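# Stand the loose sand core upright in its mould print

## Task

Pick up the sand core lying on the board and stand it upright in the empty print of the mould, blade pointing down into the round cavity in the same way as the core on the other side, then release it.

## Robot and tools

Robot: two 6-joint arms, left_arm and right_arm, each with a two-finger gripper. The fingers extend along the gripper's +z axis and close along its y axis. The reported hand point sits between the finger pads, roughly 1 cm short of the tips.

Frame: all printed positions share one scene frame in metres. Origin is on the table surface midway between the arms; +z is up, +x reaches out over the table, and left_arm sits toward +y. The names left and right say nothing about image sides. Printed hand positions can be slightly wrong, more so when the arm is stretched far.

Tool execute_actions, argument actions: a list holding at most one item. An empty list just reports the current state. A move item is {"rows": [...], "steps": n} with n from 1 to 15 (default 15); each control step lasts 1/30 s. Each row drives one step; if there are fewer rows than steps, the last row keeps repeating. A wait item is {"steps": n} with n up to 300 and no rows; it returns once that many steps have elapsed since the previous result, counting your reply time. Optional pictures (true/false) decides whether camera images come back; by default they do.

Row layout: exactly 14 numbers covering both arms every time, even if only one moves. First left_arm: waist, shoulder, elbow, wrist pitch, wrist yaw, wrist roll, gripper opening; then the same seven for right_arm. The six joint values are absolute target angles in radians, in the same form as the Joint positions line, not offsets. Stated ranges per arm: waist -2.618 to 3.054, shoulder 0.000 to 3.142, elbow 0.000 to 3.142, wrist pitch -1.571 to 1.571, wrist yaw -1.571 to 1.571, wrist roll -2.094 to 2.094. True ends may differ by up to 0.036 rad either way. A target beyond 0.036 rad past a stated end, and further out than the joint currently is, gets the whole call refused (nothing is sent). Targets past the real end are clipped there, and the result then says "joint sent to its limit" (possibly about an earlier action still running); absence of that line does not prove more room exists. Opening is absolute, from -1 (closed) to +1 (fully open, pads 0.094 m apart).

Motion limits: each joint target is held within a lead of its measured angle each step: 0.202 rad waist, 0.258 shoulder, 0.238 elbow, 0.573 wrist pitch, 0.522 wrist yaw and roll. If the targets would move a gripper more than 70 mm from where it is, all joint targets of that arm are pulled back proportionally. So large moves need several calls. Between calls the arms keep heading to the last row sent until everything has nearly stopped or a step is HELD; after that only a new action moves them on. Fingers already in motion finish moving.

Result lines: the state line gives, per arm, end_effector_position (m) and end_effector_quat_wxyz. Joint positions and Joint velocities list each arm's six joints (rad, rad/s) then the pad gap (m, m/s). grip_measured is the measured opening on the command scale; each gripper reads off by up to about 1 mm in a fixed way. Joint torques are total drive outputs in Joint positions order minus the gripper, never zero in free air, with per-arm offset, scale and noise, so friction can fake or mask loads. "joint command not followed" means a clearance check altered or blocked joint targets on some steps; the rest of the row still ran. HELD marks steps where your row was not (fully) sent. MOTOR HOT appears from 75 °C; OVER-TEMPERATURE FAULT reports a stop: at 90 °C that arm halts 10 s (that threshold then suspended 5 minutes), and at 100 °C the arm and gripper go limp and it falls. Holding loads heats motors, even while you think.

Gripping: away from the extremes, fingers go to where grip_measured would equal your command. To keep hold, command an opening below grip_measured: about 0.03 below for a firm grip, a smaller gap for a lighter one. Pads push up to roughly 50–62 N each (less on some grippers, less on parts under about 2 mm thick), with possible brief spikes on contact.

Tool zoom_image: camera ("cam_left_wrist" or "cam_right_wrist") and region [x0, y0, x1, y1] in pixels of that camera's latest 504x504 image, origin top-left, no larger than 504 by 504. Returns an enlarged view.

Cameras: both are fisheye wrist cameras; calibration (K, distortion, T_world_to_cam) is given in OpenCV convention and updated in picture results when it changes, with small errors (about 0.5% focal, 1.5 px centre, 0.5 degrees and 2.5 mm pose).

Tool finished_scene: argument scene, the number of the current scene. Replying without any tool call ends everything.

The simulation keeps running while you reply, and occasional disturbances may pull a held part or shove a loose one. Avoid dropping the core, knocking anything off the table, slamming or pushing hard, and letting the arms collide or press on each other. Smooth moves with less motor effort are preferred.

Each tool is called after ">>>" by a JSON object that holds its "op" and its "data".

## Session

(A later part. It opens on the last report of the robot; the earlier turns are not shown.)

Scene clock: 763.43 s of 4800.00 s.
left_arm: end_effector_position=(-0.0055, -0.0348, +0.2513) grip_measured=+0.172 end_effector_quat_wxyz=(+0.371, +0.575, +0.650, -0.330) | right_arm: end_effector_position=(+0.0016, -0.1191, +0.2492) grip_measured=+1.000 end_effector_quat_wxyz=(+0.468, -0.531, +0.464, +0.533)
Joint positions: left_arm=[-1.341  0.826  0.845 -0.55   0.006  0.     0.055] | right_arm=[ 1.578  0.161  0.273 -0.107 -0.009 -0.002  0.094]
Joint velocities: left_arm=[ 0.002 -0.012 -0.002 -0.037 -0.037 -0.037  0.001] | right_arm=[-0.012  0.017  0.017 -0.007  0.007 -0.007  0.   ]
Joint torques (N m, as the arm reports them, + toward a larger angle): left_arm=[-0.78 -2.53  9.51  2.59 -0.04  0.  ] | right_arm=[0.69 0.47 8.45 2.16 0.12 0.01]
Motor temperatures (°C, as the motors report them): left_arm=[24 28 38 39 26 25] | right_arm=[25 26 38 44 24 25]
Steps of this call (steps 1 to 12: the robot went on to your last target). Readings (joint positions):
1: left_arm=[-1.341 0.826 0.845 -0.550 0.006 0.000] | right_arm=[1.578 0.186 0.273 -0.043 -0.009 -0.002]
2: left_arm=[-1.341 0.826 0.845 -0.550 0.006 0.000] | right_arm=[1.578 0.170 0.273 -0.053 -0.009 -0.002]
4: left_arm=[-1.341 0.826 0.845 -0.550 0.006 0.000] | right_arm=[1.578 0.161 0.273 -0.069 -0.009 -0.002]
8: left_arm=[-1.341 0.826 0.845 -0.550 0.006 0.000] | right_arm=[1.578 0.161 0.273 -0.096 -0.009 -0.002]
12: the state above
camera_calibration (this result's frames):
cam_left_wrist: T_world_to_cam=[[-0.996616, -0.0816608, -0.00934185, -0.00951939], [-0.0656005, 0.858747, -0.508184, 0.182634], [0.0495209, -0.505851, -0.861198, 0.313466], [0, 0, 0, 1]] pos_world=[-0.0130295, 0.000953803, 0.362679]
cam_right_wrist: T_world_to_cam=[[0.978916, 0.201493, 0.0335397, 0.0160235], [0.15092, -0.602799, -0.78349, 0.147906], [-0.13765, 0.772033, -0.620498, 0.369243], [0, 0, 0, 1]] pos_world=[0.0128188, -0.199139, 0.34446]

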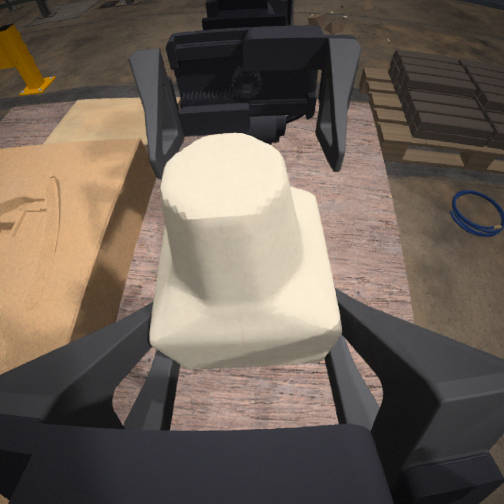

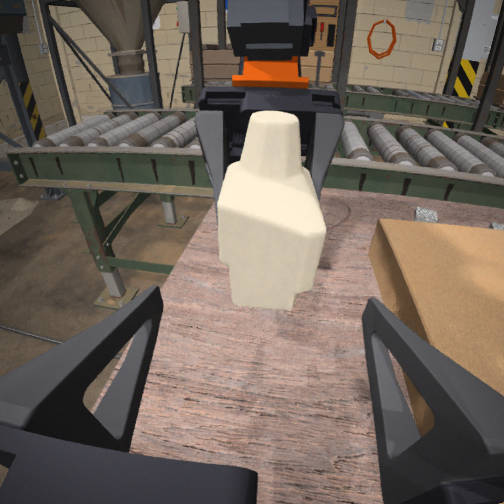

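>>> {"op": "execute_actions", "data": {"actions": [{"rows": [[-1.35,0.81,0.885,-0.465,0,0,0.14,1.55,0.14,0.273,-0.11,0,0,1],[-1.35,0.81,0.885,-0.465,0,0,0.14,1.5,0.14,0.273,-0.11,0,0,1],[-1.35,0.81,0.885,-0.465,0,0,0.14,1.44,0.14,0.273,-0.11,0,0,1],[-1.35,0.81,0.885,-0.465,0,0,0.14,1.37,0.14,0.273,-0.11,0,0,1],[-1.35,0.81,0.885,-0.465,0,0,0.14,1.3,0.14,0.273,-0.11,0,0,1],[-1.35,0.81,0.885,-0.465,0,0,0.14,1.23,0.14,0.273,-0.11,0,0,1],[-1.35,0.81,0.885,-0.465,0,0,0.14,1.16,0.14,0.273,-0.11,0,0,1],[-1.35,0.81,0.885,-0.465,0,0,0.14,1.09,0.14,0.273,-0.11,0,0,1],[-1.35,0.81,0.885,-0.465,0,0,0.14,1.02,0.16,0.273,-0.08,0,0,1],[-1.35,0.81,0.885,-0.465,0,0,0.14,0.95,0.19,0.273,-0.04,0,0,1],[-1.35,0.81,0.885,-0.465,0,0,0.14,0.88,0.23,0.28,0.01,0,0,1],[-1.35,0.81,0.885,-0.465,0,0,0.14,0.81,0.27,0.285,0.06,-0.03,0,1],[-1.35,0.81,0.885,-0.465,0,0,0.14,0.74,0.31,0.29,0.11,-0.07,0,1],[-1.35,0.81,0.885,-0.465,0,0,0.14,0.67,0.35,0.295,0.16,-0.12,0,1],[-1.35,0.81,0.885,-0.465,0,0,0.14,0.6,0.4,0.3,0.21,-0.17,0,1]], "steps": 15}], "pictures": false}}

>>> {"op": "execute_actions", "data": {"actions": [{"rows": [[-1.35,0.81,0.885,-0.465,0,0,0.14,0.53,0.45,0.305,0.26,-0.23,0,1],[-1.35,0.81,0.885,-0.465,0,0,0.14,0.46,0.5,0.31,0.31,-0.29,0,1],[-1.35,0.81,0.885,-0.465,0,0,0.14,0.39,0.55,0.315,0.36,-0.35,0,1],[-1.35,0.81,0.885,-0.465,0,0,0.14,0.32,0.6,0.32,0.41,-0.41,0,1],[-1.35,0.81,0.885,-0.465,0,0,0.14,0.25,0.65,0.325,0.46,-0.47,0,1],[-1.35,0.81,0.885,-0.465,0,0,0.14,0.18,0.7,0.33,0.51,-0.53,0,1],[-1.35,0.81,0.885,-0.465,0,0,0.14,0.11,0.75,0.335,0.56,-0.59,0,1],[-1.35,0.81,0.885,-0.465,0,0,0.14,0.04,0.8,0.34,0.61,-0.65,0,1],[-1.35,0.81,0.885,-0.465,0,0,0.14,-0.03,0.85,0.345,0.66,-0.71,0,1],[-1.35,0.81,0.885,-0.465,0,0,0.14,-0.1,0.9,0.35,0.71,-0.77,0,1],[-1.35,0.81,0.885,-0.465,0,0,0.14,-0.17,0.95,0.355,0.76,-0.83,0,1],[-1.35,0.81,0.885,-0.465,0,0,0.14,-0.24,1.0,0.36,0.81,-0.89,0,1],[-1.35,0.81,0.885,-0.465,0,0,0.14,-0.3,1.05,0.365,0.86,-0.95,0,1],[-1.35,0.81,0.885,-0.465,0,0,0.14,-0.35,1.1,0.37,0.91,-1.01,0,1],[-1.35,0.81,0.885,-0.465,0,0,0.14,-0.39,1.15,0.38,0.96,-1.07,0,1]], "steps": 15}], "pictures": false}}

>>> {"op": "execute_actions", "data": {"actions": [{"rows": [[-1.345,0.83,0.905,-0.47,-0.02,-0.01,0.14,-0.42,1.2,0.39,1.0,-1.13,0,1],[-1.34,0.855,0.93,-0.477,-0.04,-0.03,0.14,-0.44,1.25,0.4,1.04,-1.19,0,1],[-1.33,0.885,0.96,-0.484,-0.062,-0.05,0.14,-0.45,1.3,0.41,1.08,-1.25,0,1],[-1.32,0.92,0.99,-0.491,-0.084,-0.07,0.14,-0.45,1.35,0.42,1.12,-1.31,0,1],[-1.31,0.955,1.02,-0.498,-0.106,-0.09,0.14,-0.45,1.4,0.43,1.16,-1.37,0,1],[-1.3,0.99,1.05,-0.505,-0.128,-0.11,0.14,-0.45,1.45,0.44,1.19,-1.42,0,1],[-1.29,1.025,1.08,-0.512,-0.15,-0.13,0.14,-0.45,1.5,0.45,1.22,-1.46,0,1],[-1.28,1.06,1.11,-0.519,-0.172,-0.15,0.14,-0.45,1.55,0.46,1.24,-1.5,0,1],[-1.27,1.095,1.14,-0.526,-0.194,-0.17,0.14,-0.45,1.59,0.46,1.26,-1.53,0,1],[-1.26,1.13,1.17,-0.533,-0.216,-0.19,0.14,-0.45,1.63,0.46,1.26,-1.53,0,1],[-1.25,1.165,1.2,-0.54,-0.238,-0.21,0.14,-0.45,1.66,0.46,1.26,-1.53,0,1],[-1.24,1.2,1.23,-0.547,-0.26,-0.23,0.14,-0.45,1.68,0.46,1.26,-1.53,0,1],[-1.23,1.235,1.26,-0.554,-0.282,-0.25,0.14,-0.45,1.69,0.46,1.26,-1.53,0,1],[-1.22,1.27,1.29,-0.561,-0.304,-0.27,0.14,-0.45,1.69,0.46,1.26,-1.53,0,1],[-1.21,1.305,1.32,-0.568,-0.326,-0.29,0.14,-0.45,1.69,0.46,1.26,-1.53,0,1]], "steps": 15}], "pictures": false}}

>>> {"op": "execute_actions", "data": {"actions": [{"rows": [[-1.2,1.34,1.35,-0.575,-0.35,-0.31,0.14,-0.45,1.69,0.46,1.26,-1.53,0,1],[-1.19,1.375,1.38,-0.582,-0.374,-0.33,0.14,-0.45,1.69,0.46,1.26,-1.53,0,1],[-1.18,1.41,1.41,-0.589,-0.398,-0.35,0.14,-0.45,1.69,0.46,1.26,-1.53,0,1],[-1.17,1.445,1.44,-0.596,-0.422,-0.37,0.14,-0.45,1.69,0.46,1.26,-1.53,0,1],[-1.16,1.48,1.47,-0.603,-0.446,-0.39,0.14,-0.45,1.69,0.46,1.26,-1.53,0,1],[-1.15,1.515,1.5,-0.61,-0.47,-0.41,0.14,-0.45,1.69,0.46,1.26,-1.53,0,1],[-1.14,1.55,1.53,-0.617,-0.494,-0.43,0.14,-0.45,1.69,0.46,1.26,-1.53,0,1],[-1.13,1.585,1.56,-0.624,-0.518,-0.45,0.14,-0.45,1.69,0.46,1.26,-1.53,0,1],[-1.12,1.62,1.59,-0.631,-0.542,-0.47,0.14,-0.45,1.69,0.46,1.26,-1.53,0,1],[-1.11,1.655,1.62,-0.638,-0.566,-0.49,0.14,-0.45,1.69,0.46,1.26,-1.53,0,1],[-1.1,1.69,1.65,-0.645,-0.59,-0.51,0.14,-0.45,1.69,0.46,1.26,-1.53,0,1],[-1.09,1.725,1.68,-0.652,-0.614,-0.53,0.14,-0.45,1.69,0.46,1.26,-1.53,0,1],[-1.08,1.76,1.71,-0.66,-0.638,-0.55,0.14,-0.45,1.69,0.46,1.26,-1.53,0,1],[-1.07,1.795,1.74,-0.668,-0.662,-0.57,0.14,-0.45,1.69,0.46,1.26,-1.53,0,1],[-1.06,1.83,1.77,-0.676,-0.686,-0.59,0.14,-0.45,1.69,0.46,1.26,-1.53,0,1]], "steps": 15}], "pictures": false}}

>>> {"op": "execute_actions", "data": {"actions": [{"rows": [[-1.05,1.865,1.8,-0.684,-0.71,-0.612,0.14,-0.45,1.69,0.46,1.26,-1.53,0,1],[-1.04,1.9,1.83,-0.692,-0.734,-0.634,0.14,-0.45,1.69,0.46,1.26,-1.53,0,1],[-1.03,1.935,1.86,-0.7,-0.758,-0.656,0.14,-0.45,1.69,0.46,1.26,-1.53,0,1],[-1.02,1.97,1.89,-0.708,-0.782,-0.678,0.14,-0.45,1.69,0.46,1.26,-1.53,0,1],[-1.01,2.005,1.92,-0.716,-0.806,-0.7,0.14,-0.45,1.69,0.46,1.26,-1.53,0,1],[-1.0,2.04,1.95,-0.724,-0.83,-0.722,0.14,-0.45,1.69,0.46,1.26,-1.53,0,1],[-0.992,2.075,1.98,-0.732,-0.854,-0.744,0.14,-0.45,1.69,0.46,1.26,-1.53,0,1],[-0.985,2.11,2.01,-0.74,-0.878,-0.766,0.14,-0.45,1.69,0.46,1.26,-1.53,0,1],[-0.978,2.145,2.04,-0.748,-0.9,-0.788,0.14,-0.45,1.69,0.46,1.26,-1.53,0,1],[-0.972,2.18,2.07,-0.756,-0.92,-0.81,0.14,-0.45,1.69,0.46,1.26,-1.53,0,1],[-0.967,2.21,2.1,-0.764,-0.935,-0.83,0.14,-0.45,1.69,0.46,1.26,-1.53,0,1],[-0.963,2.235,2.13,-0.77,-0.95,-0.85,0.14,-0.45,1.69,0.46,1.26,-1.53,0,1],[-0.96,2.255,2.155,-0.775,-0.96,-0.865,0.14,-0.45,1.69,0.46,1.26,-1.53,0,1],[-0.96,2.27,2.175,-0.78,-0.96,-0.875,0.14,-0.45,1.69,0.46,1.26,-1.53,0,1],[-0.96,2.28,2.19,-0.78,-0.96,-0.875,0.14,-0.45,1.69,0.46,1.26,-1.53,0,1]], "steps": 15}], "pictures": false}}

>>> {"op": "execute_actions", "data": {"actions": [{"steps": 20}]}}

Scene clock: 840.07 s of 4800.00 s.
left_arm: end_effector_position=(-0.0055, -0.0348, +0.2513) grip_measured=+0.172 end_effector_quat_wxyz=(+0.371, +0.575, +0.650, -0.330) | right_arm: end_effector_position=(+0.2025, -0.1584, +0.2540) grip_measured=+1.000 end_effector_quat_wxyz=(+0.643, -0.304, +0.632, +0.307)
Joint positions: left_arm=[-1.341  0.826  0.845 -0.55   0.006  0.     0.055] | right_arm=[ 0.722  0.307  0.273  0.051 -0.055 -0.002  0.094]
Joint velocities: left_arm=[-0.012 -0.017 -0.012 -0.11   0.051 -0.022  0.   ] | right_arm=[-2.034  1.287  0.007  1.048 -0.696 -0.051  0.   ]
Joint torques (N m, as the arm reports them, + toward a larger angle): left_arm=[-0.77 -2.55  9.5   2.59 -0.04  0.  ] | right_arm=[ 0.2   2.8  11.4   2.29  0.08 -0.01]
Motor temperatures (°C, as the motors report them): left_arm=[24 28 39 43 26 25] | right_arm=[25 26 38 41 24 25]
Steps of this call (steps 1 to 30: the robot went on to your last target; steps 31 to 90: nothing new was sent; then 73.13 s passed at rest; steps 91 to 105: all 15 steps of this action). Readings (joint positions):
91: left_arm=[-1.341 0.826 0.845 -0.550 0.006 0.000] | right_arm=[1.575 0.161 0.273 -0.112 -0.009 -0.002]
92: left_arm=[-1.341 0.826 0.845 -0.550 0.006 0.000] | right_arm=[1.561 0.161 0.273 -0.112 -0.010 -0.002]
94: left_arm=[-1.341 0.826 0.845 -0.550 0.006 0.000] | right_arm=[1.480 0.161 0.273 -0.112 -0.013 -0.002]
98: left_arm=[-1.341 0.826 0.845 -0.550 0.006 0.000] | right_arm=[1.213 0.161 0.273 -0.112 -0.009 -0.002]
105: the state above

Scene clock: 840.57 s of 4800.00 s.
left_arm: end_effector_position=(-0.0055, -0.0348, +0.2513) grip_measured=+0.172 end_effector_quat_wxyz=(+0.371, +0.575, +0.650, -0.330) | right_arm: end_effector_position=(+0.3617, -0.2916, +0.2430) grip_measured=+1.000 end_effector_quat_wxyz=(+0.687, -0.223, +0.660, +0.208)
Joint positions: left_arm=[-1.341  0.826  0.845 -0.55   0.006  0.     0.055] | right_arm=[-0.304  1.055  0.348  0.749 -0.807 -0.002  0.094]
Joint velocities: left_arm=[ 0.017  0.007  0.007 -0.037  0.051  0.037  0.001] | right_arm=[-1.502  1.443  0.183  1.385 -1.648  0.051  0.   ]
Joint torques (N m, as the arm reports them, + toward a larger angle): left_arm=[-0.77 -2.53  9.53  2.59 -0.05  0.  ] | right_arm=[ 0.53 -1.59 10.3   2.04 -0.07  0.  ]
Motor temperatures (°C, as the motors report them): left_arm=[24 28 39 43 26 25] | right_arm=[25 26 38 41 24 25]
Steps of this call (steps 1 to 15: all 15 steps of this action). Readings (joint positions):
1: left_arm=[-1.341 0.826 0.845 -0.550 0.006 0.000] | right_arm=[0.652 0.354 0.274 0.089 -0.086 -0.002]
2: left_arm=[-1.341 0.826 0.845 -0.550 0.006 0.000] | right_arm=[0.582 0.403 0.277 0.129 -0.122 -0.002]
4: left_arm=[-1.341 0.826 0.845 -0.550 0.006 0.000] | right_arm=[0.442 0.504 0.287 0.215 -0.208 -0.002]
8: left_arm=[-1.341 0.826 0.845 -0.550 0.006 0.000] | right_arm=[0.163 0.705 0.309 0.403 -0.413 -0.002]
15: the state above

Scene clock: 841.07 s of 4800.00 s.
left_arm: end_effector_position=(+0.0824, -0.1001, +0.2793) grip_measured=+0.172 end_effector_quat_wxyz=(+0.392, +0.435, +0.773, -0.245) | right_arm: end_effector_position=(+0.3519, -0.2805, +0.1664) grip_measured=+1.000 end_effector_quat_wxyz=(+0.590, -0.374, +0.602, +0.388)
Joint positions: left_arm=[-1.238  1.251  1.224 -0.6   -0.219 -0.203  0.055] | right_arm=[-0.442  1.681  0.442  1.21  -1.463 -0.002  0.094]
Joint velocities: left_arm=[ 0.271  1.028  0.867 -0.212 -0.593 -0.535  0.001] | right_arm=[-0.002  0.188 -0.012  0.198 -0.388 -0.081  0.   ]
Joint torques (N m, as the arm reports them, + toward a larger angle): left_arm=[ 1.08 -5.61  9.61  2.27 -0.22 -0.06] | right_arm=[-0.66 -5.84  7.25  2.04 -0.1  -0.01]
Motor temperatures (°C, as the motors report them): left_arm=[24 28 39 43 26 25] | right_arm=[25 26 38 41 24 25]
Steps of this call (steps 1 to 15: all 15 steps of this action). Readings (joint positions):
1: left_arm=[-1.341 0.826 0.845 -0.550 0.004 -0.001] | right_arm=[-0.350 1.105 0.355 0.796 -0.864 -0.002]
2: left_arm=[-1.341 0.831 0.850 -0.554 -0.001 -0.004] | right_arm=[-0.387 1.155 0.364 0.842 -0.921 -0.002]
4: left_arm=[-1.340 0.866 0.887 -0.573 -0.020 -0.021] | right_arm=[-0.431 1.254 0.383 0.932 -1.037 -0.002]
8: left_arm=[-1.310 1.000 1.011 -0.582 -0.078 -0.076] | right_arm=[-0.442 1.451 0.425 1.095 -1.266 -0.002]
15: the state above

Scene clock: 841.57 s of 4800.00 s.
left_arm: end_effector_position=(+0.2222, -0.1504, +0.2512) grip_measured=+0.171 end_effector_quat_wxyz=(+0.429, +0.206, +0.873, -0.106) | right_arm: end_effector_position=(+0.3435, -0.2769, +0.1695) grip_measured=+1.000 end_effector_quat_wxyz=(+0.589, -0.401, +0.582, +0.392)
Joint positions: left_arm=[-1.089  1.783  1.675 -0.686 -0.549 -0.5    0.055] | right_arm=[-0.442  1.684  0.442  1.256 -1.516 -0.002  0.094]
Joint velocities: left_arm=[ 0.271  1.018  0.891 -0.154 -0.637 -0.549 -0.002] | right_arm=[-0.007 -0.017  0.022  0.022  0.007 -0.007  0.   ]
Joint torques (N m, as the arm reports them, + toward a larger angle): left_arm=[  1.17 -12.1    9.37   1.84  -0.53  -0.04] | right_arm=[-0.7  -5.02  7.08  1.69 -0.09 -0.02]
Motor temperatures (°C, as the motors report them): left_arm=[24 28 40 43 26 25] | right_arm=[25 26 38 41 24 25]
Steps of this call (steps 1 to 15: all 15 steps of this action). Readings (joint positions):
1: left_arm=[-1.228 1.286 1.254 -0.606 -0.240 -0.222] | right_arm=[-0.442 1.684 0.442 1.215 -1.474 -0.002]
2: left_arm=[-1.218 1.322 1.283 -0.611 -0.261 -0.242] | right_arm=[-0.442 1.684 0.442 1.222 -1.483 -0.002]
4: left_arm=[-1.198 1.394 1.343 -0.623 -0.304 -0.281] | right_arm=[-0.442 1.684 0.442 1.236 -1.496 -0.002]
8: left_arm=[-1.159 1.536 1.463 -0.646 -0.392 -0.360] | right_arm=[-0.442 1.684 0.442 1.249 -1.509 -0.002]
15: the state above

Scene clock: 842.07 s of 4800.00 s.
left_arm: end_effector_position=(+0.3425, -0.1557, +0.1790) grip_measured=+0.171 end_effector_quat_wxyz=(+0.480, -0.012, +0.877, +0.014) | right_arm: end_effector_position=(+0.3432, -0.2768, +0.1696) grip_measured=+1.000 end_effector_quat_wxyz=(+0.588, -0.402, +0.581, +0.393)
Joint positions: left_arm=[-0.963  2.287  2.106 -0.781 -0.854 -0.808  0.055] | right_arm=[-0.442  1.684  0.442  1.257 -1.518 -0.002  0.094]
Joint velocities: left_arm=[ 0.09   0.593  0.52  -0.11  -0.315 -0.432  0.   ] | right_arm=[-0.022  0.002 -0.007  0.051  0.051 -0.022  0.   ]
Joint torques (N m, as the arm reports them, + toward a larger angle): left_arm=[ -0.17 -19.69  10.06   1.39  -0.91  -0.07] | right_arm=[-0.75 -5.01  7.04  1.69 -0.09 -0.02]
Motor temperatures (°C, as the motors report them): left_arm=[24 28 40 43 26 25] | right_arm=[25 26 38 41 24 25]
Steps of this call (steps 1 to 15: all 15 steps of this action). Readings (joint positions):
1: left_arm=[-1.079 1.819 1.705 -0.692 -0.571 -0.520] | right_arm=[-0.442 1.684 0.442 1.256 -1.517 -0.002]
2: left_arm=[-1.069 1.854 1.735 -0.698 -0.594 -0.540] | right_arm=[-0.442 1.684 0.442 1.256 -1.517 -0.002]
4: left_arm=[-1.049 1.925 1.796 -0.711 -0.639 -0.582] | right_arm=[-0.442 1.684 0.442 1.256 -1.517 -0.002]
8: left_arm=[-1.010 2.067 1.917 -0.737 -0.728 -0.668] | right_arm=[-0.442 1.684 0.442 1.257 -1.517 -0.002]
15: the state above

Scene clock: 842.73 s of 4800.00 s.
left_arm: end_effector_position=(+0.3484, -0.1530, +0.1780) grip_measured=+0.171 end_effector_quat_wxyz=(+0.490, -0.042, +0.870, +0.018) | right_arm: end_effector_position=(+0.3432, -0.2768, +0.1696) grip_measured=+1.000 end_effector_quat_wxyz=(+0.588, -0.402, +0.581, +0.393)
Joint positions: left_arm=[-0.959  2.32   2.146 -0.803 -0.894 -0.868  0.055] | right_arm=[-0.442  1.684  0.442  1.257 -1.518 -0.002  0.094]
Joint velocities: left_arm=[ 0.017 -0.002 -0.007 -0.081 -0.022 -0.081 -0.001] | right_arm=[-0.012  0.012  0.012 -0.007 -0.051  0.022  0.   ]
Joint torques (N m, as the arm reports them, + toward a larger angle): left_arm=[ -0.04 -19.52   9.43   1.36  -0.92  -0.07] | right_arm=[-0.88 -5.05  7.23  1.69 -0.06 -0.02]
Motor temperatures (°C, as the motors report them): left_arm=[24 29 40 43 26 25] | right_arm=[25 26 38 41 24 25]
Steps of this call (steps 1 to 20: the robot went on to your last target). Readings (joint positions):
1: left_arm=[-0.960 2.303 2.119 -0.784 -0.861 -0.820] | right_arm=[-0.442 1.684 0.442 1.257 -1.518 -0.002]
2: left_arm=[-0.959 2.313 2.126 -0.788 -0.866 -0.830] | right_arm=[-0.442 1.684 0.442 1.257 -1.518 -0.002]
4: left_arm=[-0.959 2.320 2.130 -0.797 -0.872 -0.844] | right_arm=[-0.442 1.684 0.442 1.257 -1.518 -0.002]
8: left_arm=[-0.959 2.320 2.142 -0.803 -0.885 -0.859] | right_arm=[-0.442 1.684 0.442 1.257 -1.518 -0.002]
20: the state above
camera_calibration (this result's frames):
cam_left_wrist: T_world_to_cam=[[0.0516467, -0.998664, -0.00143867, -0.174162], [-0.867206, -0.0441337, -0.49599, 0.40906], [0.495264, 0.0268639, -0.868327, 0.100487], [0, 0, 0, 1]] pos_world=[0.313967, -0.158576, 0.289895]
cam_right_wrist: T_world_to_cam=[[0.952089, -0.302067, 0.0477684, -0.416544], [-0.153585, -0.607348, -0.779449, 0.0414373], [0.264458, 0.734768, -0.624642, 0.340915], [0, 0, 0, 1]] pos_world=[0.312794, -0.351151, 0.265146]

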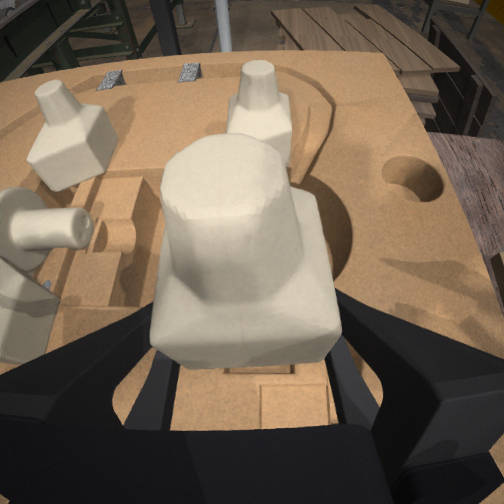

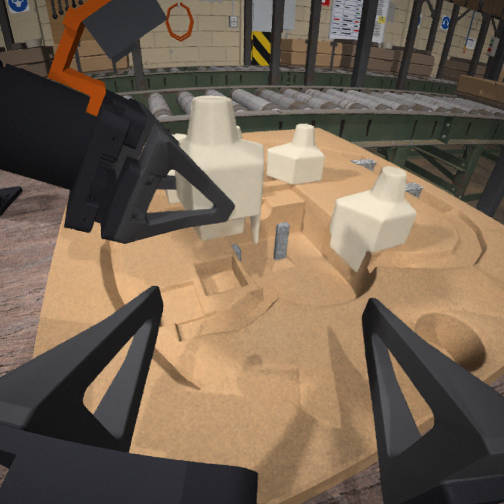

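>>> {"op": "zoom_image", "data": {"camera": "cam_right_wrist", "region": [140, 90, 320, 320]}}

>>> {"op": "zoom_image", "data": {"camera": "cam_left_wrist", "region": [140, 310, 360, 440]}}

Region (140, 90, 320, 320) of cam_right_wrist's 504x504 image, scaled by 2.191, with more detail than that image has; it fills the left 394 columns of this view, and the rest is white.

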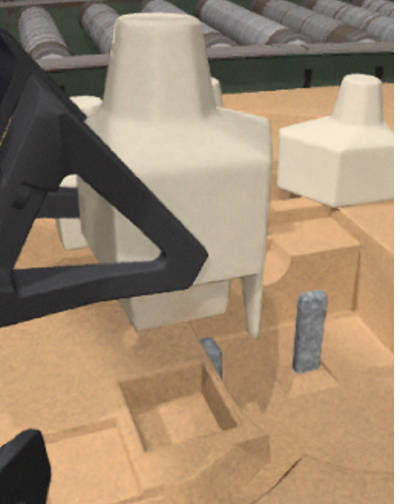

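Region (140, 310, 360, 440) of cam_left_wrist's 504x504 image, scaled by 2.291, with more detail than that image has; it fills the top 298 rows of this view, and the rest is white.

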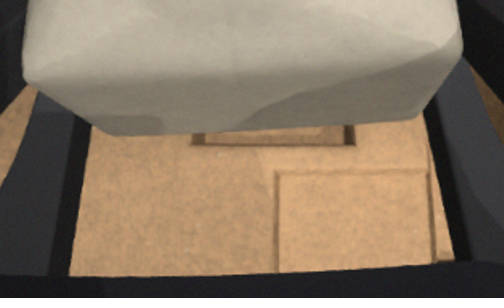

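>>> {"op": "execute_actions", "data": {"actions": [{"rows": [[-0.96,2.277,2.17,-0.75,-0.955,-0.86,0.14,-0.45,1.69,0.46,1.26,-1.53,0,1],[-0.96,2.274,2.155,-0.725,-0.95,-0.85,0.14,-0.45,1.69,0.46,1.26,-1.53,0,1],[-0.96,2.271,2.14,-0.7,-0.945,-0.84,0.14,-0.45,1.69,0.46,1.26,-1.53,0,1],[-0.96,2.268,2.125,-0.68,-0.94,-0.83,0.14,-0.45,1.69,0.46,1.26,-1.53,0,1],[-0.96,2.265,2.11,-0.66,-0.935,-0.82,0.14,-0.45,1.69,0.46,1.26,-1.53,0,1],[-0.96,2.262,2.095,-0.64,-0.93,-0.81,0.14,-0.45,1.69,0.46,1.26,-1.53,0,1],[-0.96,2.259,2.08,-0.62,-0.925,-0.8,0.14,-0.45,1.69,0.46,1.26,-1.53,0,1],[-0.96,2.256,2.065,-0.605,-0.925,-0.79,0.14,-0.45,1.69,0.46,1.26,-1.53,0,1],[-0.96,2.255,2.05,-0.59,-0.925,-0.787,0.14,-0.45,1.69,0.46,1.26,-1.53,0,1],[-0.96,2.255,2.037,-0.58,-0.925,-0.787,0.14,-0.45,1.69,0.46,1.26,-1.53,0,1],[-0.96,2.255,2.025,-0.575,-0.925,-0.787,0.14,-0.45,1.69,0.46,1.26,-1.53,0,1]], "steps": 15}], "pictures": false}}

>>> {"op": "execute_actions", "data": {"actions": [{"steps": 15}]}}

>>> {"op": "zoom_image", "data": {"camera": "cam_right_wrist", "region": [150, 130, 310, 320]}}

>>> {"op": "zoom_image", "data": {"camera": "cam_left_wrist", "region": [140, 310, 360, 440]}}

Scene clock: 898.87 s of 4800.00 s.
left_arm: end_effector_position=(+0.3484, -0.1577, +0.1545) grip_measured=+0.171 end_effector_quat_wxyz=(+0.490, -0.019, +0.871, +0.014) | right_arm: end_effector_position=(+0.3432, -0.2768, +0.1696) grip_measured=+1.000 end_effector_quat_wxyz=(+0.589, -0.402, +0.581, +0.392)
Joint positions: left_arm=[-0.959  2.302  2.017 -0.654 -0.873 -0.802  0.055] | right_arm=[-0.442  1.684  0.442  1.257 -1.518 -0.002  0.094]
Joint velocities: left_arm=[ 0.007  0.017 -0.066  0.037  0.007  0.022  0.   ] | right_arm=[-0.007 -0.012 -0.002 -0.022 -0.037 -0.022  0.   ]
Joint torques (N m, as the arm reports them, + toward a larger angle): left_arm=[  0.01 -20.27   7.2    1.88  -0.87   0.09] | right_arm=[-0.77 -4.98  7.2   1.69 -0.08 -0.01]
Motor temperatures (°C, as the motors report them): left_arm=[24 49 40 37 28 25] | right_arm=[25 27 37 37 24 25]
Steps of this call (steps 1 to 15: the robot went on to your last target; steps 16 to 90: nothing new was sent; then 52.63 s passed at rest; steps 91 to 105: all 15 steps of this action). Readings (joint positions):
91: left_arm=[-0.959 2.320 2.146 -0.802 -0.894 -0.869] | right_arm=[-0.442 1.684 0.442 1.257 -1.518 -0.002]
92: left_arm=[-0.959 2.320 2.146 -0.800 -0.894 -0.867] | right_arm=[-0.442 1.684 0.442 1.257 -1.518 -0.002]
94: left_arm=[-0.959 2.319 2.139 -0.779 -0.894 -0.859] | right_arm=[-0.442 1.684 0.442 1.257 -1.518 -0.002]
98: left_arm=[-0.959 2.307 2.091 -0.716 -0.886 -0.831] | right_arm=[-0.442 1.684 0.442 1.257 -1.518 -0.002]
105: the state above

Scene clock: 899.37 s of 4800.00 s.
left_arm: end_effector_position=(+0.3500, -0.1610, +0.1568) grip_measured=+0.171 end_effector_quat_wxyz=(+0.495, -0.020, +0.869, +0.006) | right_arm: end_effector_position=(+0.3432, -0.2768, +0.1696) grip_measured=+1.000 end_effector_quat_wxyz=(+0.589, -0.402, +0.581, +0.392)
Joint positions: left_arm=[-0.959  2.302  2.016 -0.629 -0.871 -0.794  0.055] | right_arm=[-0.442  1.684  0.442  1.257 -1.518 -0.002  0.094]
Joint velocities: left_arm=[-0.002  0.002 -0.007  0.022 -0.081  0.022 -0.   ] | right_arm=[-0.007  0.002  0.007 -0.037 -0.007  0.007  0.   ]
Joint torques (N m, as the arm reports them, + toward a larger angle): left_arm=[ -0.03 -20.32   6.99   1.73  -0.8    0.07] | right_arm=[-0.69 -5.04  7.16  1.7  -0.07  0.01]
Motor temperatures (°C, as the motors report them): left_arm=[24 49 40 37 28 25] | right_arm=[25 27 37 37 24 25]
Steps of this call (steps 1 to 15: the robot went on to your last target). Readings (joint positions):
1: left_arm=[-0.959 2.302 2.016 -0.652 -0.872 -0.800] | right_arm=[-0.442 1.684 0.442 1.257 -1.518 -0.002]
2: left_arm=[-0.959 2.302 2.016 -0.649 -0.871 -0.799] | right_arm=[-0.442 1.684 0.442 1.257 -1.518 -0.002]
4: left_arm=[-0.959 2.302 2.016 -0.640 -0.871 -0.797] | right_arm=[-0.442 1.684 0.442 1.257 -1.518 -0.002]
8: left_arm=[-0.959 2.302 2.016 -0.633 -0.871 -0.796] | right_arm=[-0.442 1.684 0.442 1.257 -1.518 -0.002]
15: the state above
camera_calibration (this result's frames):
cam_left_wrist: T_world_to_cam=[[0.000826576, -0.999997, -0.00213098, -0.164569], [-0.863181, 0.000362436, -0.504894, 0.406738], [0.504894, 0.00225676, -0.863178, 0.0733966], [0, 0, 0, 1]] pos_world=[0.314167, -0.164882, 0.268363]
cam_right_wrist: T_world_to_cam=[[0.952072, -0.302061, 0.0481493, -0.416602], [-0.153304, -0.607443, -0.77943, 0.041335], [0.264684, 0.734692, -0.624636, 0.340835], [0, 0, 0, 1]] pos_world=[0.312759, -0.351139, 0.265174]

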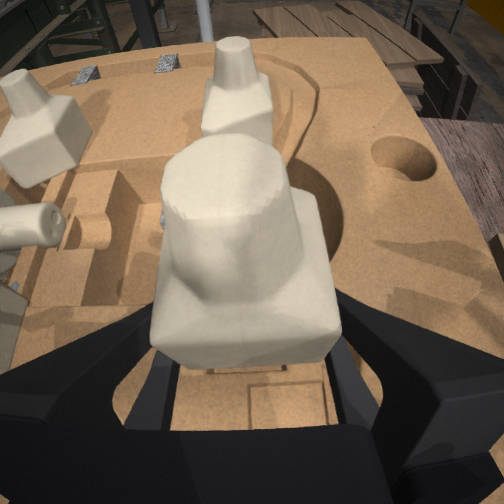

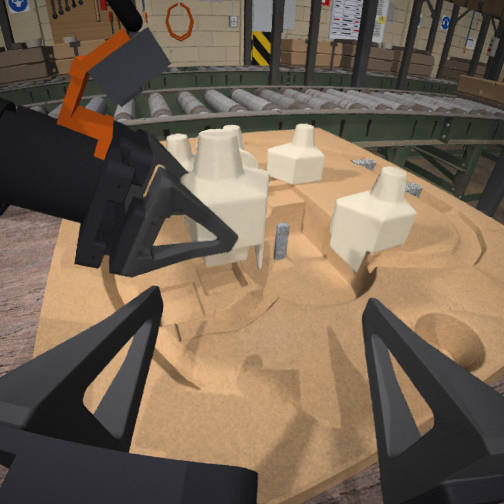

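Region (150, 130, 310, 320) of cam_right_wrist's 504x504 image, scaled by 2.653, with more detail than that image has; it fills the left 424 columns of this view, and the rest is white.

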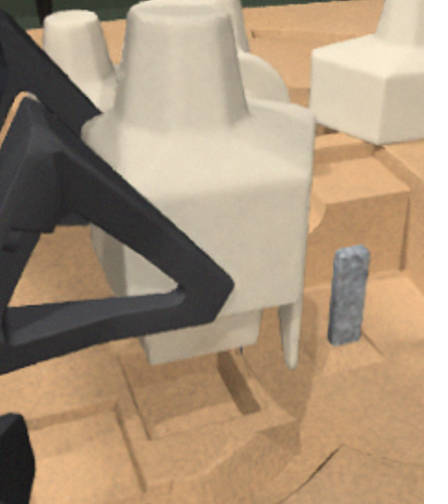

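Region (140, 310, 360, 440) of cam_left_wrist's 504x504 image, scaled by 2.291, with more detail than that image has; it fills the top 298 rows of this view, and the rest is white.

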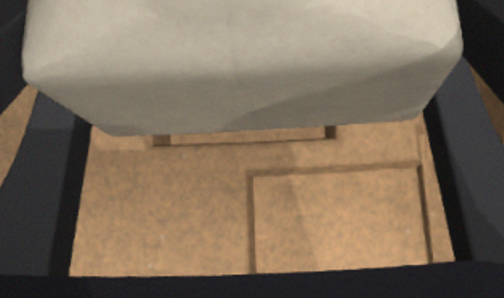

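>>> {"op": "execute_actions", "data": {"actions": [{"rows": [[-0.952,2.255,2.025,-0.575,-0.935,-0.787,0.14,-0.45,1.69,0.46,1.26,-1.53,0,1],[-0.946,2.255,2.025,-0.575,-0.945,-0.787,0.14,-0.45,1.69,0.46,1.26,-1.53,0,1],[-0.944,2.255,2.02,-0.565,-0.945,-0.787,0.14,-0.45,1.69,0.46,1.26,-1.53,0,1],[-0.944,2.255,2.013,-0.555,-0.945,-0.787,0.14,-0.45,1.69,0.46,1.26,-1.53,0,1],[-0.944,2.255,2.006,-0.545,-0.945,-0.787,0.14,-0.45,1.69,0.46,1.26,-1.53,0,1],[-0.944,2.255,1.999,-0.536,-0.945,-0.787,0.14,-0.45,1.69,0.46,1.26,-1.53,0,1],[-0.944,2.255,1.992,-0.528,-0.945,-0.787,0.14,-0.45,1.69,0.46,1.26,-1.53,0,1],[-0.944,2.255,1.985,-0.521,-0.945,-0.787,0.14,-0.45,1.69,0.46,1.26,-1.53,0,1],[-0.944,2.255,1.978,-0.515,-0.945,-0.787,0.14,-0.45,1.69,0.46,1.26,-1.53,0,1],[-0.944,2.255,1.971,-0.512,-0.945,-0.787,0.14,-0.45,1.69,0.46,1.26,-1.53,0,1],[-0.944,2.255,1.965,-0.512,-0.945,-0.787,0.14,-0.45,1.69,0.46,1.26,-1.53,0,1],[-0.944,2.255,1.96,-0.512,-0.945,-0.787,0.14,-0.45,1.69,0.46,1.26,-1.53,0,1]], "steps": 15}], "pictures": false}}

>>> {"op": "execute_actions", "data": {"actions": [{"steps": 12}]}}

>>> {"op": "zoom_image", "data": {"camera": "cam_right_wrist", "region": [150, 130, 310, 320]}}

>>> {"op": "zoom_image", "data": {"camera": "cam_left_wrist", "region": [140, 310, 360, 440]}}

Scene clock: 925.67 s of 4800.00 s.
left_arm: end_effector_position=(+0.3520, -0.1549, +0.1415) grip_measured=+0.171 end_effector_quat_wxyz=(+0.496, -0.023, +0.868, +0.014) | right_arm: end_effector_position=(+0.3432, -0.2768, +0.1696) grip_measured=+1.000 end_effector_quat_wxyz=(+0.589, -0.402, +0.581, +0.392)
Joint positions: left_arm=[-0.953  2.302  1.954 -0.576 -0.883 -0.794  0.055] | right_arm=[-0.442  1.684  0.442  1.257 -1.518 -0.002  0.094]
Joint velocities: left_arm=[ 0.017 -0.012 -0.061  0.037  0.007 -0.066  0.001] | right_arm=[-0.002  0.002 -0.017 -0.022  0.037 -0.037  0.   ]
Joint torques (N m, as the arm reports them, + toward a larger angle): left_arm=[  0.9  -20.23   6.92   1.84  -0.88   0.09] | right_arm=[-0.71 -4.93  7.16  1.7  -0.08 -0.03]
Motor temperatures (°C, as the motors report them): left_arm=[24 53 38 37 28 25] | right_arm=[25 27 37 37 24 25]
Steps of this call (steps 1 to 15: the robot went on to your last target; steps 16 to 90: nothing new was sent; then 22.80 s passed at rest; steps 91 to 105: all 15 steps of this action). Readings (joint positions):
91: left_arm=[-0.959 2.302 2.016 -0.629 -0.871 -0.794] | right_arm=[-0.442 1.684 0.442 1.257 -1.518 -0.002]
92: left_arm=[-0.959 2.302 2.016 -0.629 -0.873 -0.794] | right_arm=[-0.442 1.684 0.442 1.257 -1.518 -0.002]
94: left_arm=[-0.959 2.302 2.016 -0.626 -0.876 -0.794] | right_arm=[-0.442 1.684 0.442 1.257 -1.518 -0.002]
98: left_arm=[-0.956 2.302 1.999 -0.596 -0.882 -0.794] | right_arm=[-0.442 1.684 0.442 1.257 -1.518 -0.002]
105: the state above

Scene clock: 926.07 s of 4800.00 s.
left_arm: end_effector_position=(+0.3526, -0.1561, +0.1422) grip_measured=+0.171 end_effector_quat_wxyz=(+0.498, -0.025, +0.867, +0.011) | right_arm: end_effector_position=(+0.3432, -0.2768, +0.1696) grip_measured=+1.000 end_effector_quat_wxyz=(+0.589, -0.402, +0.581, +0.392)
Joint positions: left_arm=[-0.953  2.302  1.953 -0.566 -0.883 -0.794  0.055] | right_arm=[-0.442  1.684  0.442  1.257 -1.518 -0.002  0.094]
Joint velocities: left_arm=[-0.017  0.007 -0.007 -0.051 -0.037 -0.081  0.001] | right_arm=[ 0.007  0.012  0.012 -0.007  0.081 -0.022  0.   ]
Joint torques (N m, as the arm reports them, + toward a larger angle): left_arm=[  0.87 -20.28   6.81   1.73  -0.88   0.08] | right_arm=[-0.73 -4.81  7.18  1.72 -0.08  0.  ]
Motor temperatures (°C, as the motors report them): left_arm=[24 53 38 37 28 25] | right_arm=[25 27 37 37 24 25]
Steps of this call (steps 1 to 12: the robot went on to your last target). Readings (joint positions):
1: left_arm=[-0.953 2.302 1.953 -0.576 -0.883 -0.794] | right_arm=[-0.442 1.684 0.442 1.257 -1.518 -0.002]
2: left_arm=[-0.953 2.302 1.953 -0.576 -0.883 -0.794] | right_arm=[-0.442 1.684 0.442 1.257 -1.518 -0.002]
4: left_arm=[-0.953 2.302 1.953 -0.571 -0.883 -0.794] | right_arm=[-0.442 1.684 0.442 1.257 -1.518 -0.002]
8: left_arm=[-0.953 2.302 1.953 -0.568 -0.883 -0.794] | right_arm=[-0.442 1.684 0.442 1.257 -1.518 -0.002]
12: the state above
camera_calibration (this result's frames):
cam_left_wrist: T_world_to_cam=[[0.0137486, -0.999882, -0.00684479, -0.16352], [-0.859117, -0.00831008, -0.511712, 0.39983], [0.511595, 0.0129158, -0.85913, 0.058192], [0, 0, 0, 1]] pos_world=[0.315978, -0.160929, 0.253473]
cam_right_wrist: T_world_to_cam=[[0.952072, -0.302061, 0.0481493, -0.416602], [-0.153304, -0.607443, -0.77943, 0.041335], [0.264684, 0.734692, -0.624636, 0.340835], [0, 0, 0, 1]] pos_world=[0.312759, -0.351139, 0.265174]

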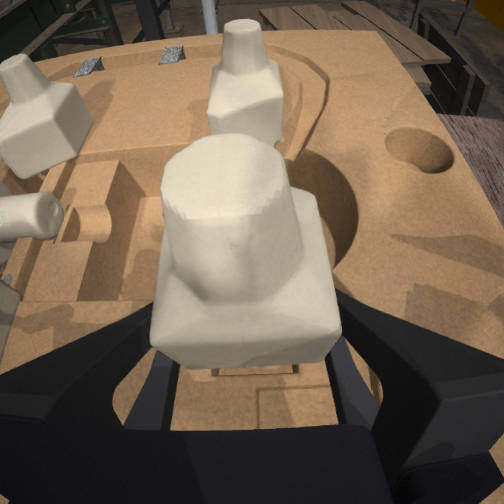

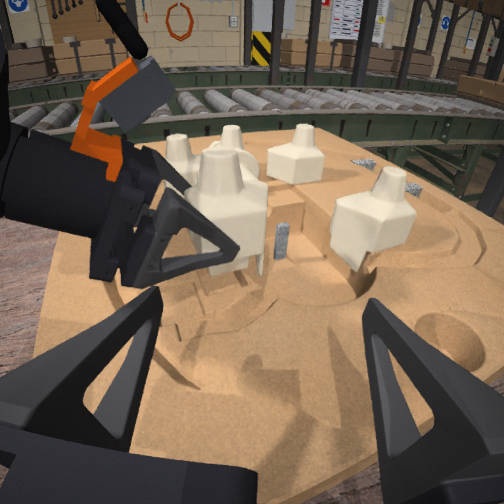

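Region (150, 130, 310, 320) of cam_right_wrist's 504x504 image, scaled by 2.653, with more detail than that image has; it fills the left 424 columns of this view, and the rest is white.

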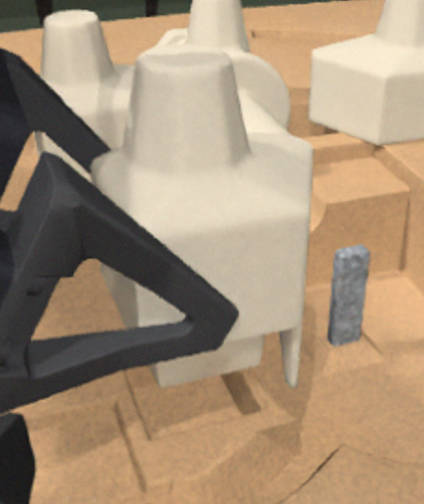

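Region (140, 310, 360, 440) of cam_left_wrist's 504x504 image, scaled by 2.291, with more detail than that image has; it fills the top 298 rows of this view, and the rest is white.

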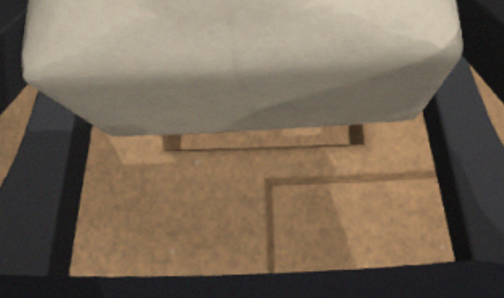

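>>> {"op": "execute_actions", "data": {"actions": [{"rows": [[-0.944,2.258,1.957,-0.503,-0.945,-0.787,0.14,-0.45,1.69,0.46,1.26,-1.53,0,1],[-0.944,2.261,1.953,-0.495,-0.945,-0.787,0.14,-0.45,1.69,0.46,1.26,-1.53,0,1],[-0.944,2.264,1.948,-0.488,-0.945,-0.787,0.14,-0.45,1.69,0.46,1.26,-1.53,0,1],[-0.944,2.267,1.943,-0.481,-0.945,-0.787,0.14,-0.45,1.69,0.46,1.26,-1.53,0,1],[-0.944,2.27,1.938,-0.475,-0.945,-0.787,0.14,-0.45,1.69,0.46,1.26,-1.53,0,1],[-0.944,2.273,1.933,-0.47,-0.945,-0.787,0.14,-0.45,1.69,0.46,1.26,-1.53,0,1],[-0.944,2.276,1.928,-0.466,-0.945,-0.787,0.14,-0.45,1.69,0.46,1.26,-1.53,0,1],[-0.944,2.279,1.923,-0.464,-0.945,-0.787,0.14,-0.45,1.69,0.46,1.26,-1.53,0,1],[-0.944,2.282,1.918,-0.462,-0.945,-0.787,0.14,-0.45,1.69,0.46,1.26,-1.53,0,1],[-0.944,2.285,1.913,-0.462,-0.945,-0.787,0.14,-0.45,1.69,0.46,1.26,-1.53,0,1],[-0.944,2.285,1.91,-0.462,-0.945,-0.787,0.14,-0.45,1.69,0.46,1.26,-1.53,0,1]], "steps": 15}], "pictures": false}}

>>> {"op": "execute_actions", "data": {"actions": [{"steps": 12}]}}

>>> {"op": "zoom_image", "data": {"camera": "cam_right_wrist", "region": [150, 130, 310, 320]}}

>>> {"op": "zoom_image", "data": {"camera": "cam_left_wrist", "region": [140, 310, 360, 440]}}

Scene clock: 956.73 s of 4800.00 s.
left_arm: end_effector_position=(+0.3515, -0.1537, +0.1296) grip_measured=+0.171 end_effector_quat_wxyz=(+0.498, -0.024, +0.867, +0.014) | right_arm: end_effector_position=(+0.3432, -0.2768, +0.1696) grip_measured=+1.000 end_effector_quat_wxyz=(+0.589, -0.402, +0.581, +0.392)
Joint positions: left_arm=[-0.953  2.302  1.904 -0.523 -0.885 -0.794  0.055] | right_arm=[-0.442  1.684  0.442  1.257 -1.518 -0.002  0.094]
Joint velocities: left_arm=[ 0.022 -0.022  0.007 -0.037  0.007 -0.051  0.001] | right_arm=[-0.012 -0.007  0.002  0.037  0.022 -0.022  0.   ]
Joint torques (N m, as the arm reports them, + toward a larger angle): left_arm=[  0.84 -17.16   6.66   1.8   -0.86   0.09] | right_arm=[-0.72 -5.    7.16  1.66 -0.06 -0.04]
Motor temperatures (°C, as the motors report them): left_arm=[24 56 37 37 28 25] | right_arm=[25 27 37 36 24 25]
Steps of this call (steps 1 to 30: the robot went on to your last target; steps 31 to 90: nothing new was sent; then 27.17 s passed at rest; steps 91 to 105: all 15 steps of this action). Readings (joint positions):
91: left_arm=[-0.953 2.302 1.953 -0.565 -0.883 -0.794] | right_arm=[-0.442 1.684 0.442 1.257 -1.518 -0.002]
92: left_arm=[-0.953 2.302 1.953 -0.563 -0.883 -0.794] | right_arm=[-0.442 1.684 0.442 1.257 -1.518 -0.002]
94: left_arm=[-0.953 2.302 1.951 -0.554 -0.883 -0.794] | right_arm=[-0.442 1.684 0.442 1.257 -1.518 -0.002]
98: left_arm=[-0.953 2.302 1.932 -0.530 -0.885 -0.794] | right_arm=[-0.442 1.684 0.442 1.257 -1.518 -0.002]
105: the state above

Scene clock: 957.13 s of 4800.00 s.
left_arm: end_effector_position=(+0.3520, -0.1546, +0.1303) grip_measured=+0.171 end_effector_quat_wxyz=(+0.499, -0.025, +0.866, +0.011) | right_arm: end_effector_position=(+0.3432, -0.2768, +0.1696) grip_measured=+1.000 end_effector_quat_wxyz=(+0.589, -0.402, +0.581, +0.392)
Joint positions: left_arm=[-0.953  2.302  1.904 -0.516 -0.885 -0.794  0.055] | right_arm=[-0.442  1.684  0.442  1.257 -1.518 -0.002  0.094]
Joint velocities: left_arm=[-0.017 -0.002  0.002  0.007 -0.066 -0.066 -0.   ] | right_arm=[-0.017 -0.012 -0.012 -0.037 -0.022 -0.007  0.   ]
Joint torques (N m, as the arm reports them, + toward a larger angle): left_arm=[  0.86 -17.15   6.7    1.72  -0.87   0.09] | right_arm=[-0.81 -4.92  7.02  1.68 -0.09 -0.03]
Motor temperatures (°C, as the motors report them): left_arm=[24 56 37 37 28 25] | right_arm=[25 27 37 36 24 25]
Steps of this call (steps 1 to 12: the robot went on to your last target). Readings (joint positions):
1: left_arm=[-0.953 2.302 1.904 -0.523 -0.885 -0.794] | right_arm=[-0.442 1.684 0.442 1.257 -1.518 -0.002]
2: left_arm=[-0.953 2.302 1.904 -0.521 -0.885 -0.794] | right_arm=[-0.442 1.684 0.442 1.257 -1.518 -0.002]
4: left_arm=[-0.953 2.302 1.904 -0.518 -0.885 -0.794] | right_arm=[-0.442 1.684 0.442 1.257 -1.518 -0.002]
8: left_arm=[-0.953 2.302 1.904 -0.517 -0.885 -0.794] | right_arm=[-0.442 1.684 0.442 1.257 -1.518 -0.002]
12: the state above
camera_calibration (this result's frames):
cam_left_wrist: T_world_to_cam=[[0.0149247, -0.999867, -0.006566, -0.162515], [-0.858143, -0.00943834, -0.513323, 0.392933], [0.513193, 0.0132958, -0.85817, 0.0476604], [0, 0, 0, 1]] pos_world=[0.315159, -0.159419, 0.241535]
cam_right_wrist: T_world_to_cam=[[0.952072, -0.302061, 0.0481493, -0.416602], [-0.153304, -0.607443, -0.77943, 0.041335], [0.264684, 0.734692, -0.624636, 0.340835], [0, 0, 0, 1]] pos_world=[0.312759, -0.351139, 0.265174]

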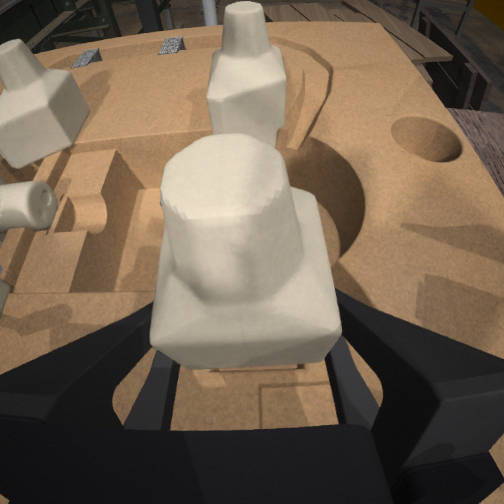

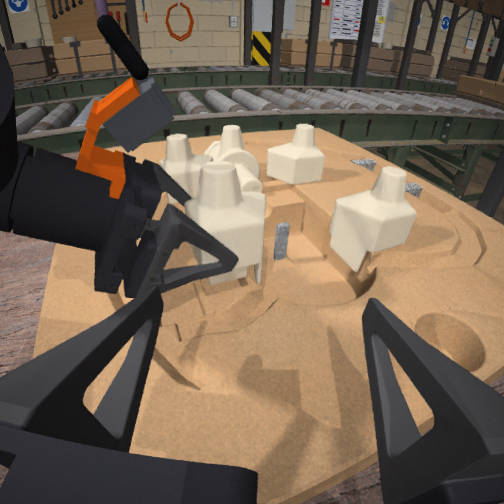

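Region (150, 130, 310, 320) of cam_right_wrist's 504x504 image, scaled by 2.653, with more detail than that image has; it fills the left 424 columns of this view, and the rest is white.

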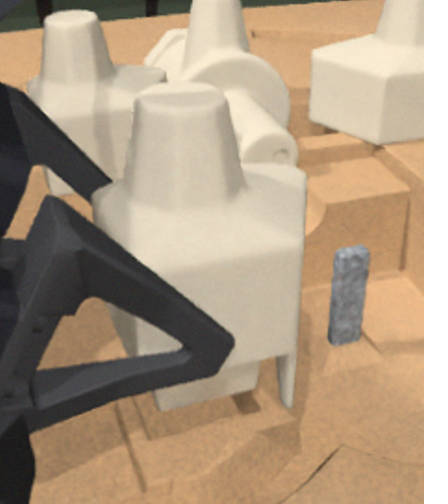

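Region (140, 310, 360, 440) of cam_left_wrist's 504x504 image, scaled by 2.291, with more detail than that image has; it fills the top 298 rows of this view, and the rest is white.

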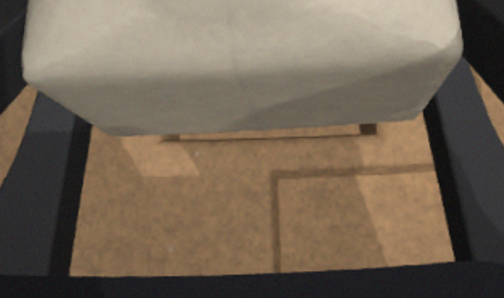

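>>> {"op": "execute_actions", "data": {"actions": [{"rows": [[-0.944,2.289,1.91,-0.46,-0.945,-0.787,0.14,-0.45,1.69,0.46,1.26,-1.53,0,1],[-0.944,2.293,1.91,-0.458,-0.945,-0.787,0.14,-0.45,1.69,0.46,1.26,-1.53,0,1],[-0.944,2.297,1.91,-0.456,-0.945,-0.787,0.14,-0.45,1.69,0.46,1.26,-1.53,0,1],[-0.944,2.3,1.91,-0.454,-0.945,-0.787,0.14,-0.45,1.69,0.46,1.26,-1.53,0,1],[-0.944,2.303,1.91,-0.452,-0.945,-0.787,0.14,-0.45,1.69,0.46,1.26,-1.53,0,1],[-0.944,2.306,1.91,-0.45,-0.945,-0.787,0.14,-0.45,1.69,0.46,1.26,-1.53,0,1]], "steps": 15}]}}

>>> {"op": "zoom_image", "data": {"camera": "cam_right_wrist", "region": [150, 130, 310, 320]}}

>>> {"op": "zoom_image", "data": {"camera": "cam_left_wrist", "region": [140, 310, 360, 440]}}

Scene clock: 974.67 s of 4800.00 s.
left_arm: end_effector_position=(+0.3532, -0.1569, +0.1237) grip_measured=+0.171 end_effector_quat_wxyz=(+0.500, -0.025, +0.866, +0.011) | right_arm: end_effector_position=(+0.3432, -0.2768, +0.1696) grip_measured=+1.000 end_effector_quat_wxyz=(+0.589, -0.402, +0.581, +0.392)
Joint positions: left_arm=[-0.954  2.319  1.904 -0.499 -0.887 -0.794  0.055] | right_arm=[-0.442  1.684  0.442  1.257 -1.518 -0.002  0.094]
Joint velocities: left_arm=[-0.002 -0.007 -0.022  0.022 -0.095 -0.066 -0.001] | right_arm=[ 0.017 -0.012  0.007  0.051  0.022  0.007  0.   ]
Joint torques (N m, as the arm reports them, + toward a larger angle): left_arm=[  0.9  -16.83   6.68   1.7   -0.85   0.07] | right_arm=[-0.72 -5.07  7.13  1.69 -0.09  0.01]
Motor temperatures (°C, as the motors report them): left_arm=[24 54 37 37 28 25] | right_arm=[25 27 36 35 24 25]
Steps of this call (steps 1 to 15: the robot went on to your last target; steps 16 to 90: nothing new was sent; then 14.03 s passed at rest; steps 91 to 105: all 15 steps of this action). Readings (joint positions):
91: left_arm=[-0.953 2.302 1.904 -0.515 -0.885 -0.794] | right_arm=[-0.442 1.684 0.442 1.257 -1.518 -0.002]
92: left_arm=[-0.953 2.302 1.904 -0.515 -0.885 -0.794] | right_arm=[-0.442 1.684 0.442 1.257 -1.518 -0.002]
94: left_arm=[-0.953 2.305 1.904 -0.511 -0.885 -0.794] | right_arm=[-0.442 1.684 0.442 1.257 -1.518 -0.002]
98: left_arm=[-0.953 2.318 1.904 -0.504 -0.886 -0.794] | right_arm=[-0.442 1.684 0.442 1.257 -1.518 -0.002]
105: the state above
camera_calibration (this result's frames):
cam_left_wrist: T_world_to_cam=[[0.0153833, -0.999859, -0.00675891, -0.165053], [-0.857047, -0.00970378, -0.515147, 0.390278], [0.515008, 0.0137174, -0.857075, 0.0407184], [0, 0, 0, 1]] pos_world=[0.316056, -0.161801, 0.234834]
cam_right_wrist: T_world_to_cam=[[0.952072, -0.302061, 0.0481493, -0.416602], [-0.153304, -0.607443, -0.77943, 0.041335], [0.264684, 0.734692, -0.624636, 0.340835], [0, 0, 0, 1]] pos_world=[0.312759, -0.351139, 0.265174]

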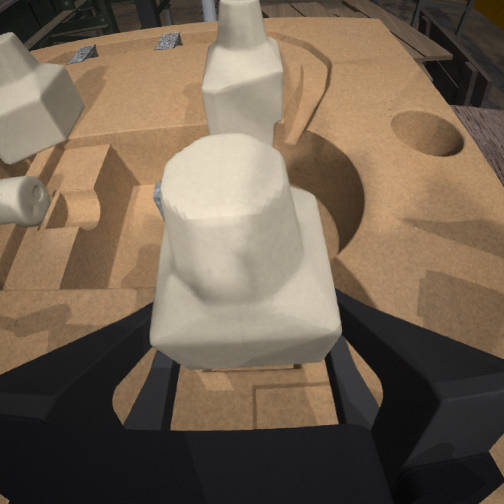

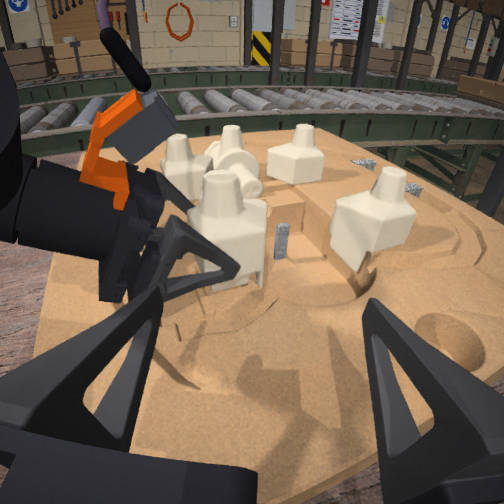

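Region (150, 130, 310, 320) of cam_right_wrist's 504x504 image, scaled by 2.653, with more detail than that image has; it fills the left 424 columns of this view, and the rest is white.

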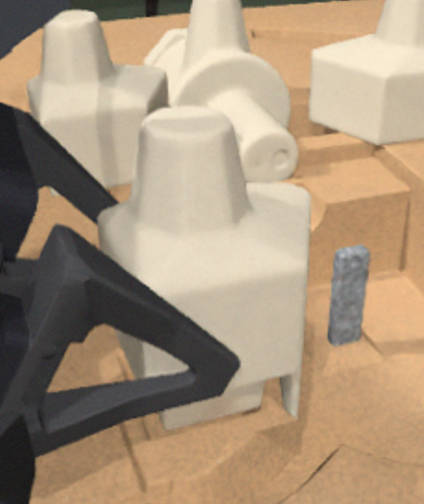

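Region (140, 310, 360, 440) of cam_left_wrist's 504x504 image, scaled by 2.291, with more detail than that image has; it fills the top 298 rows of this view, and the rest is white.

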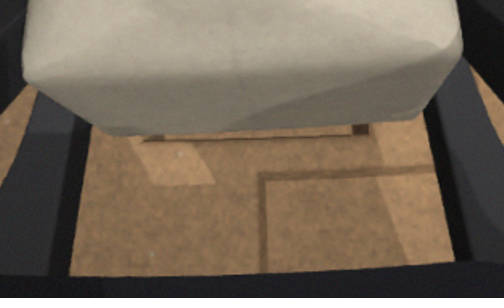

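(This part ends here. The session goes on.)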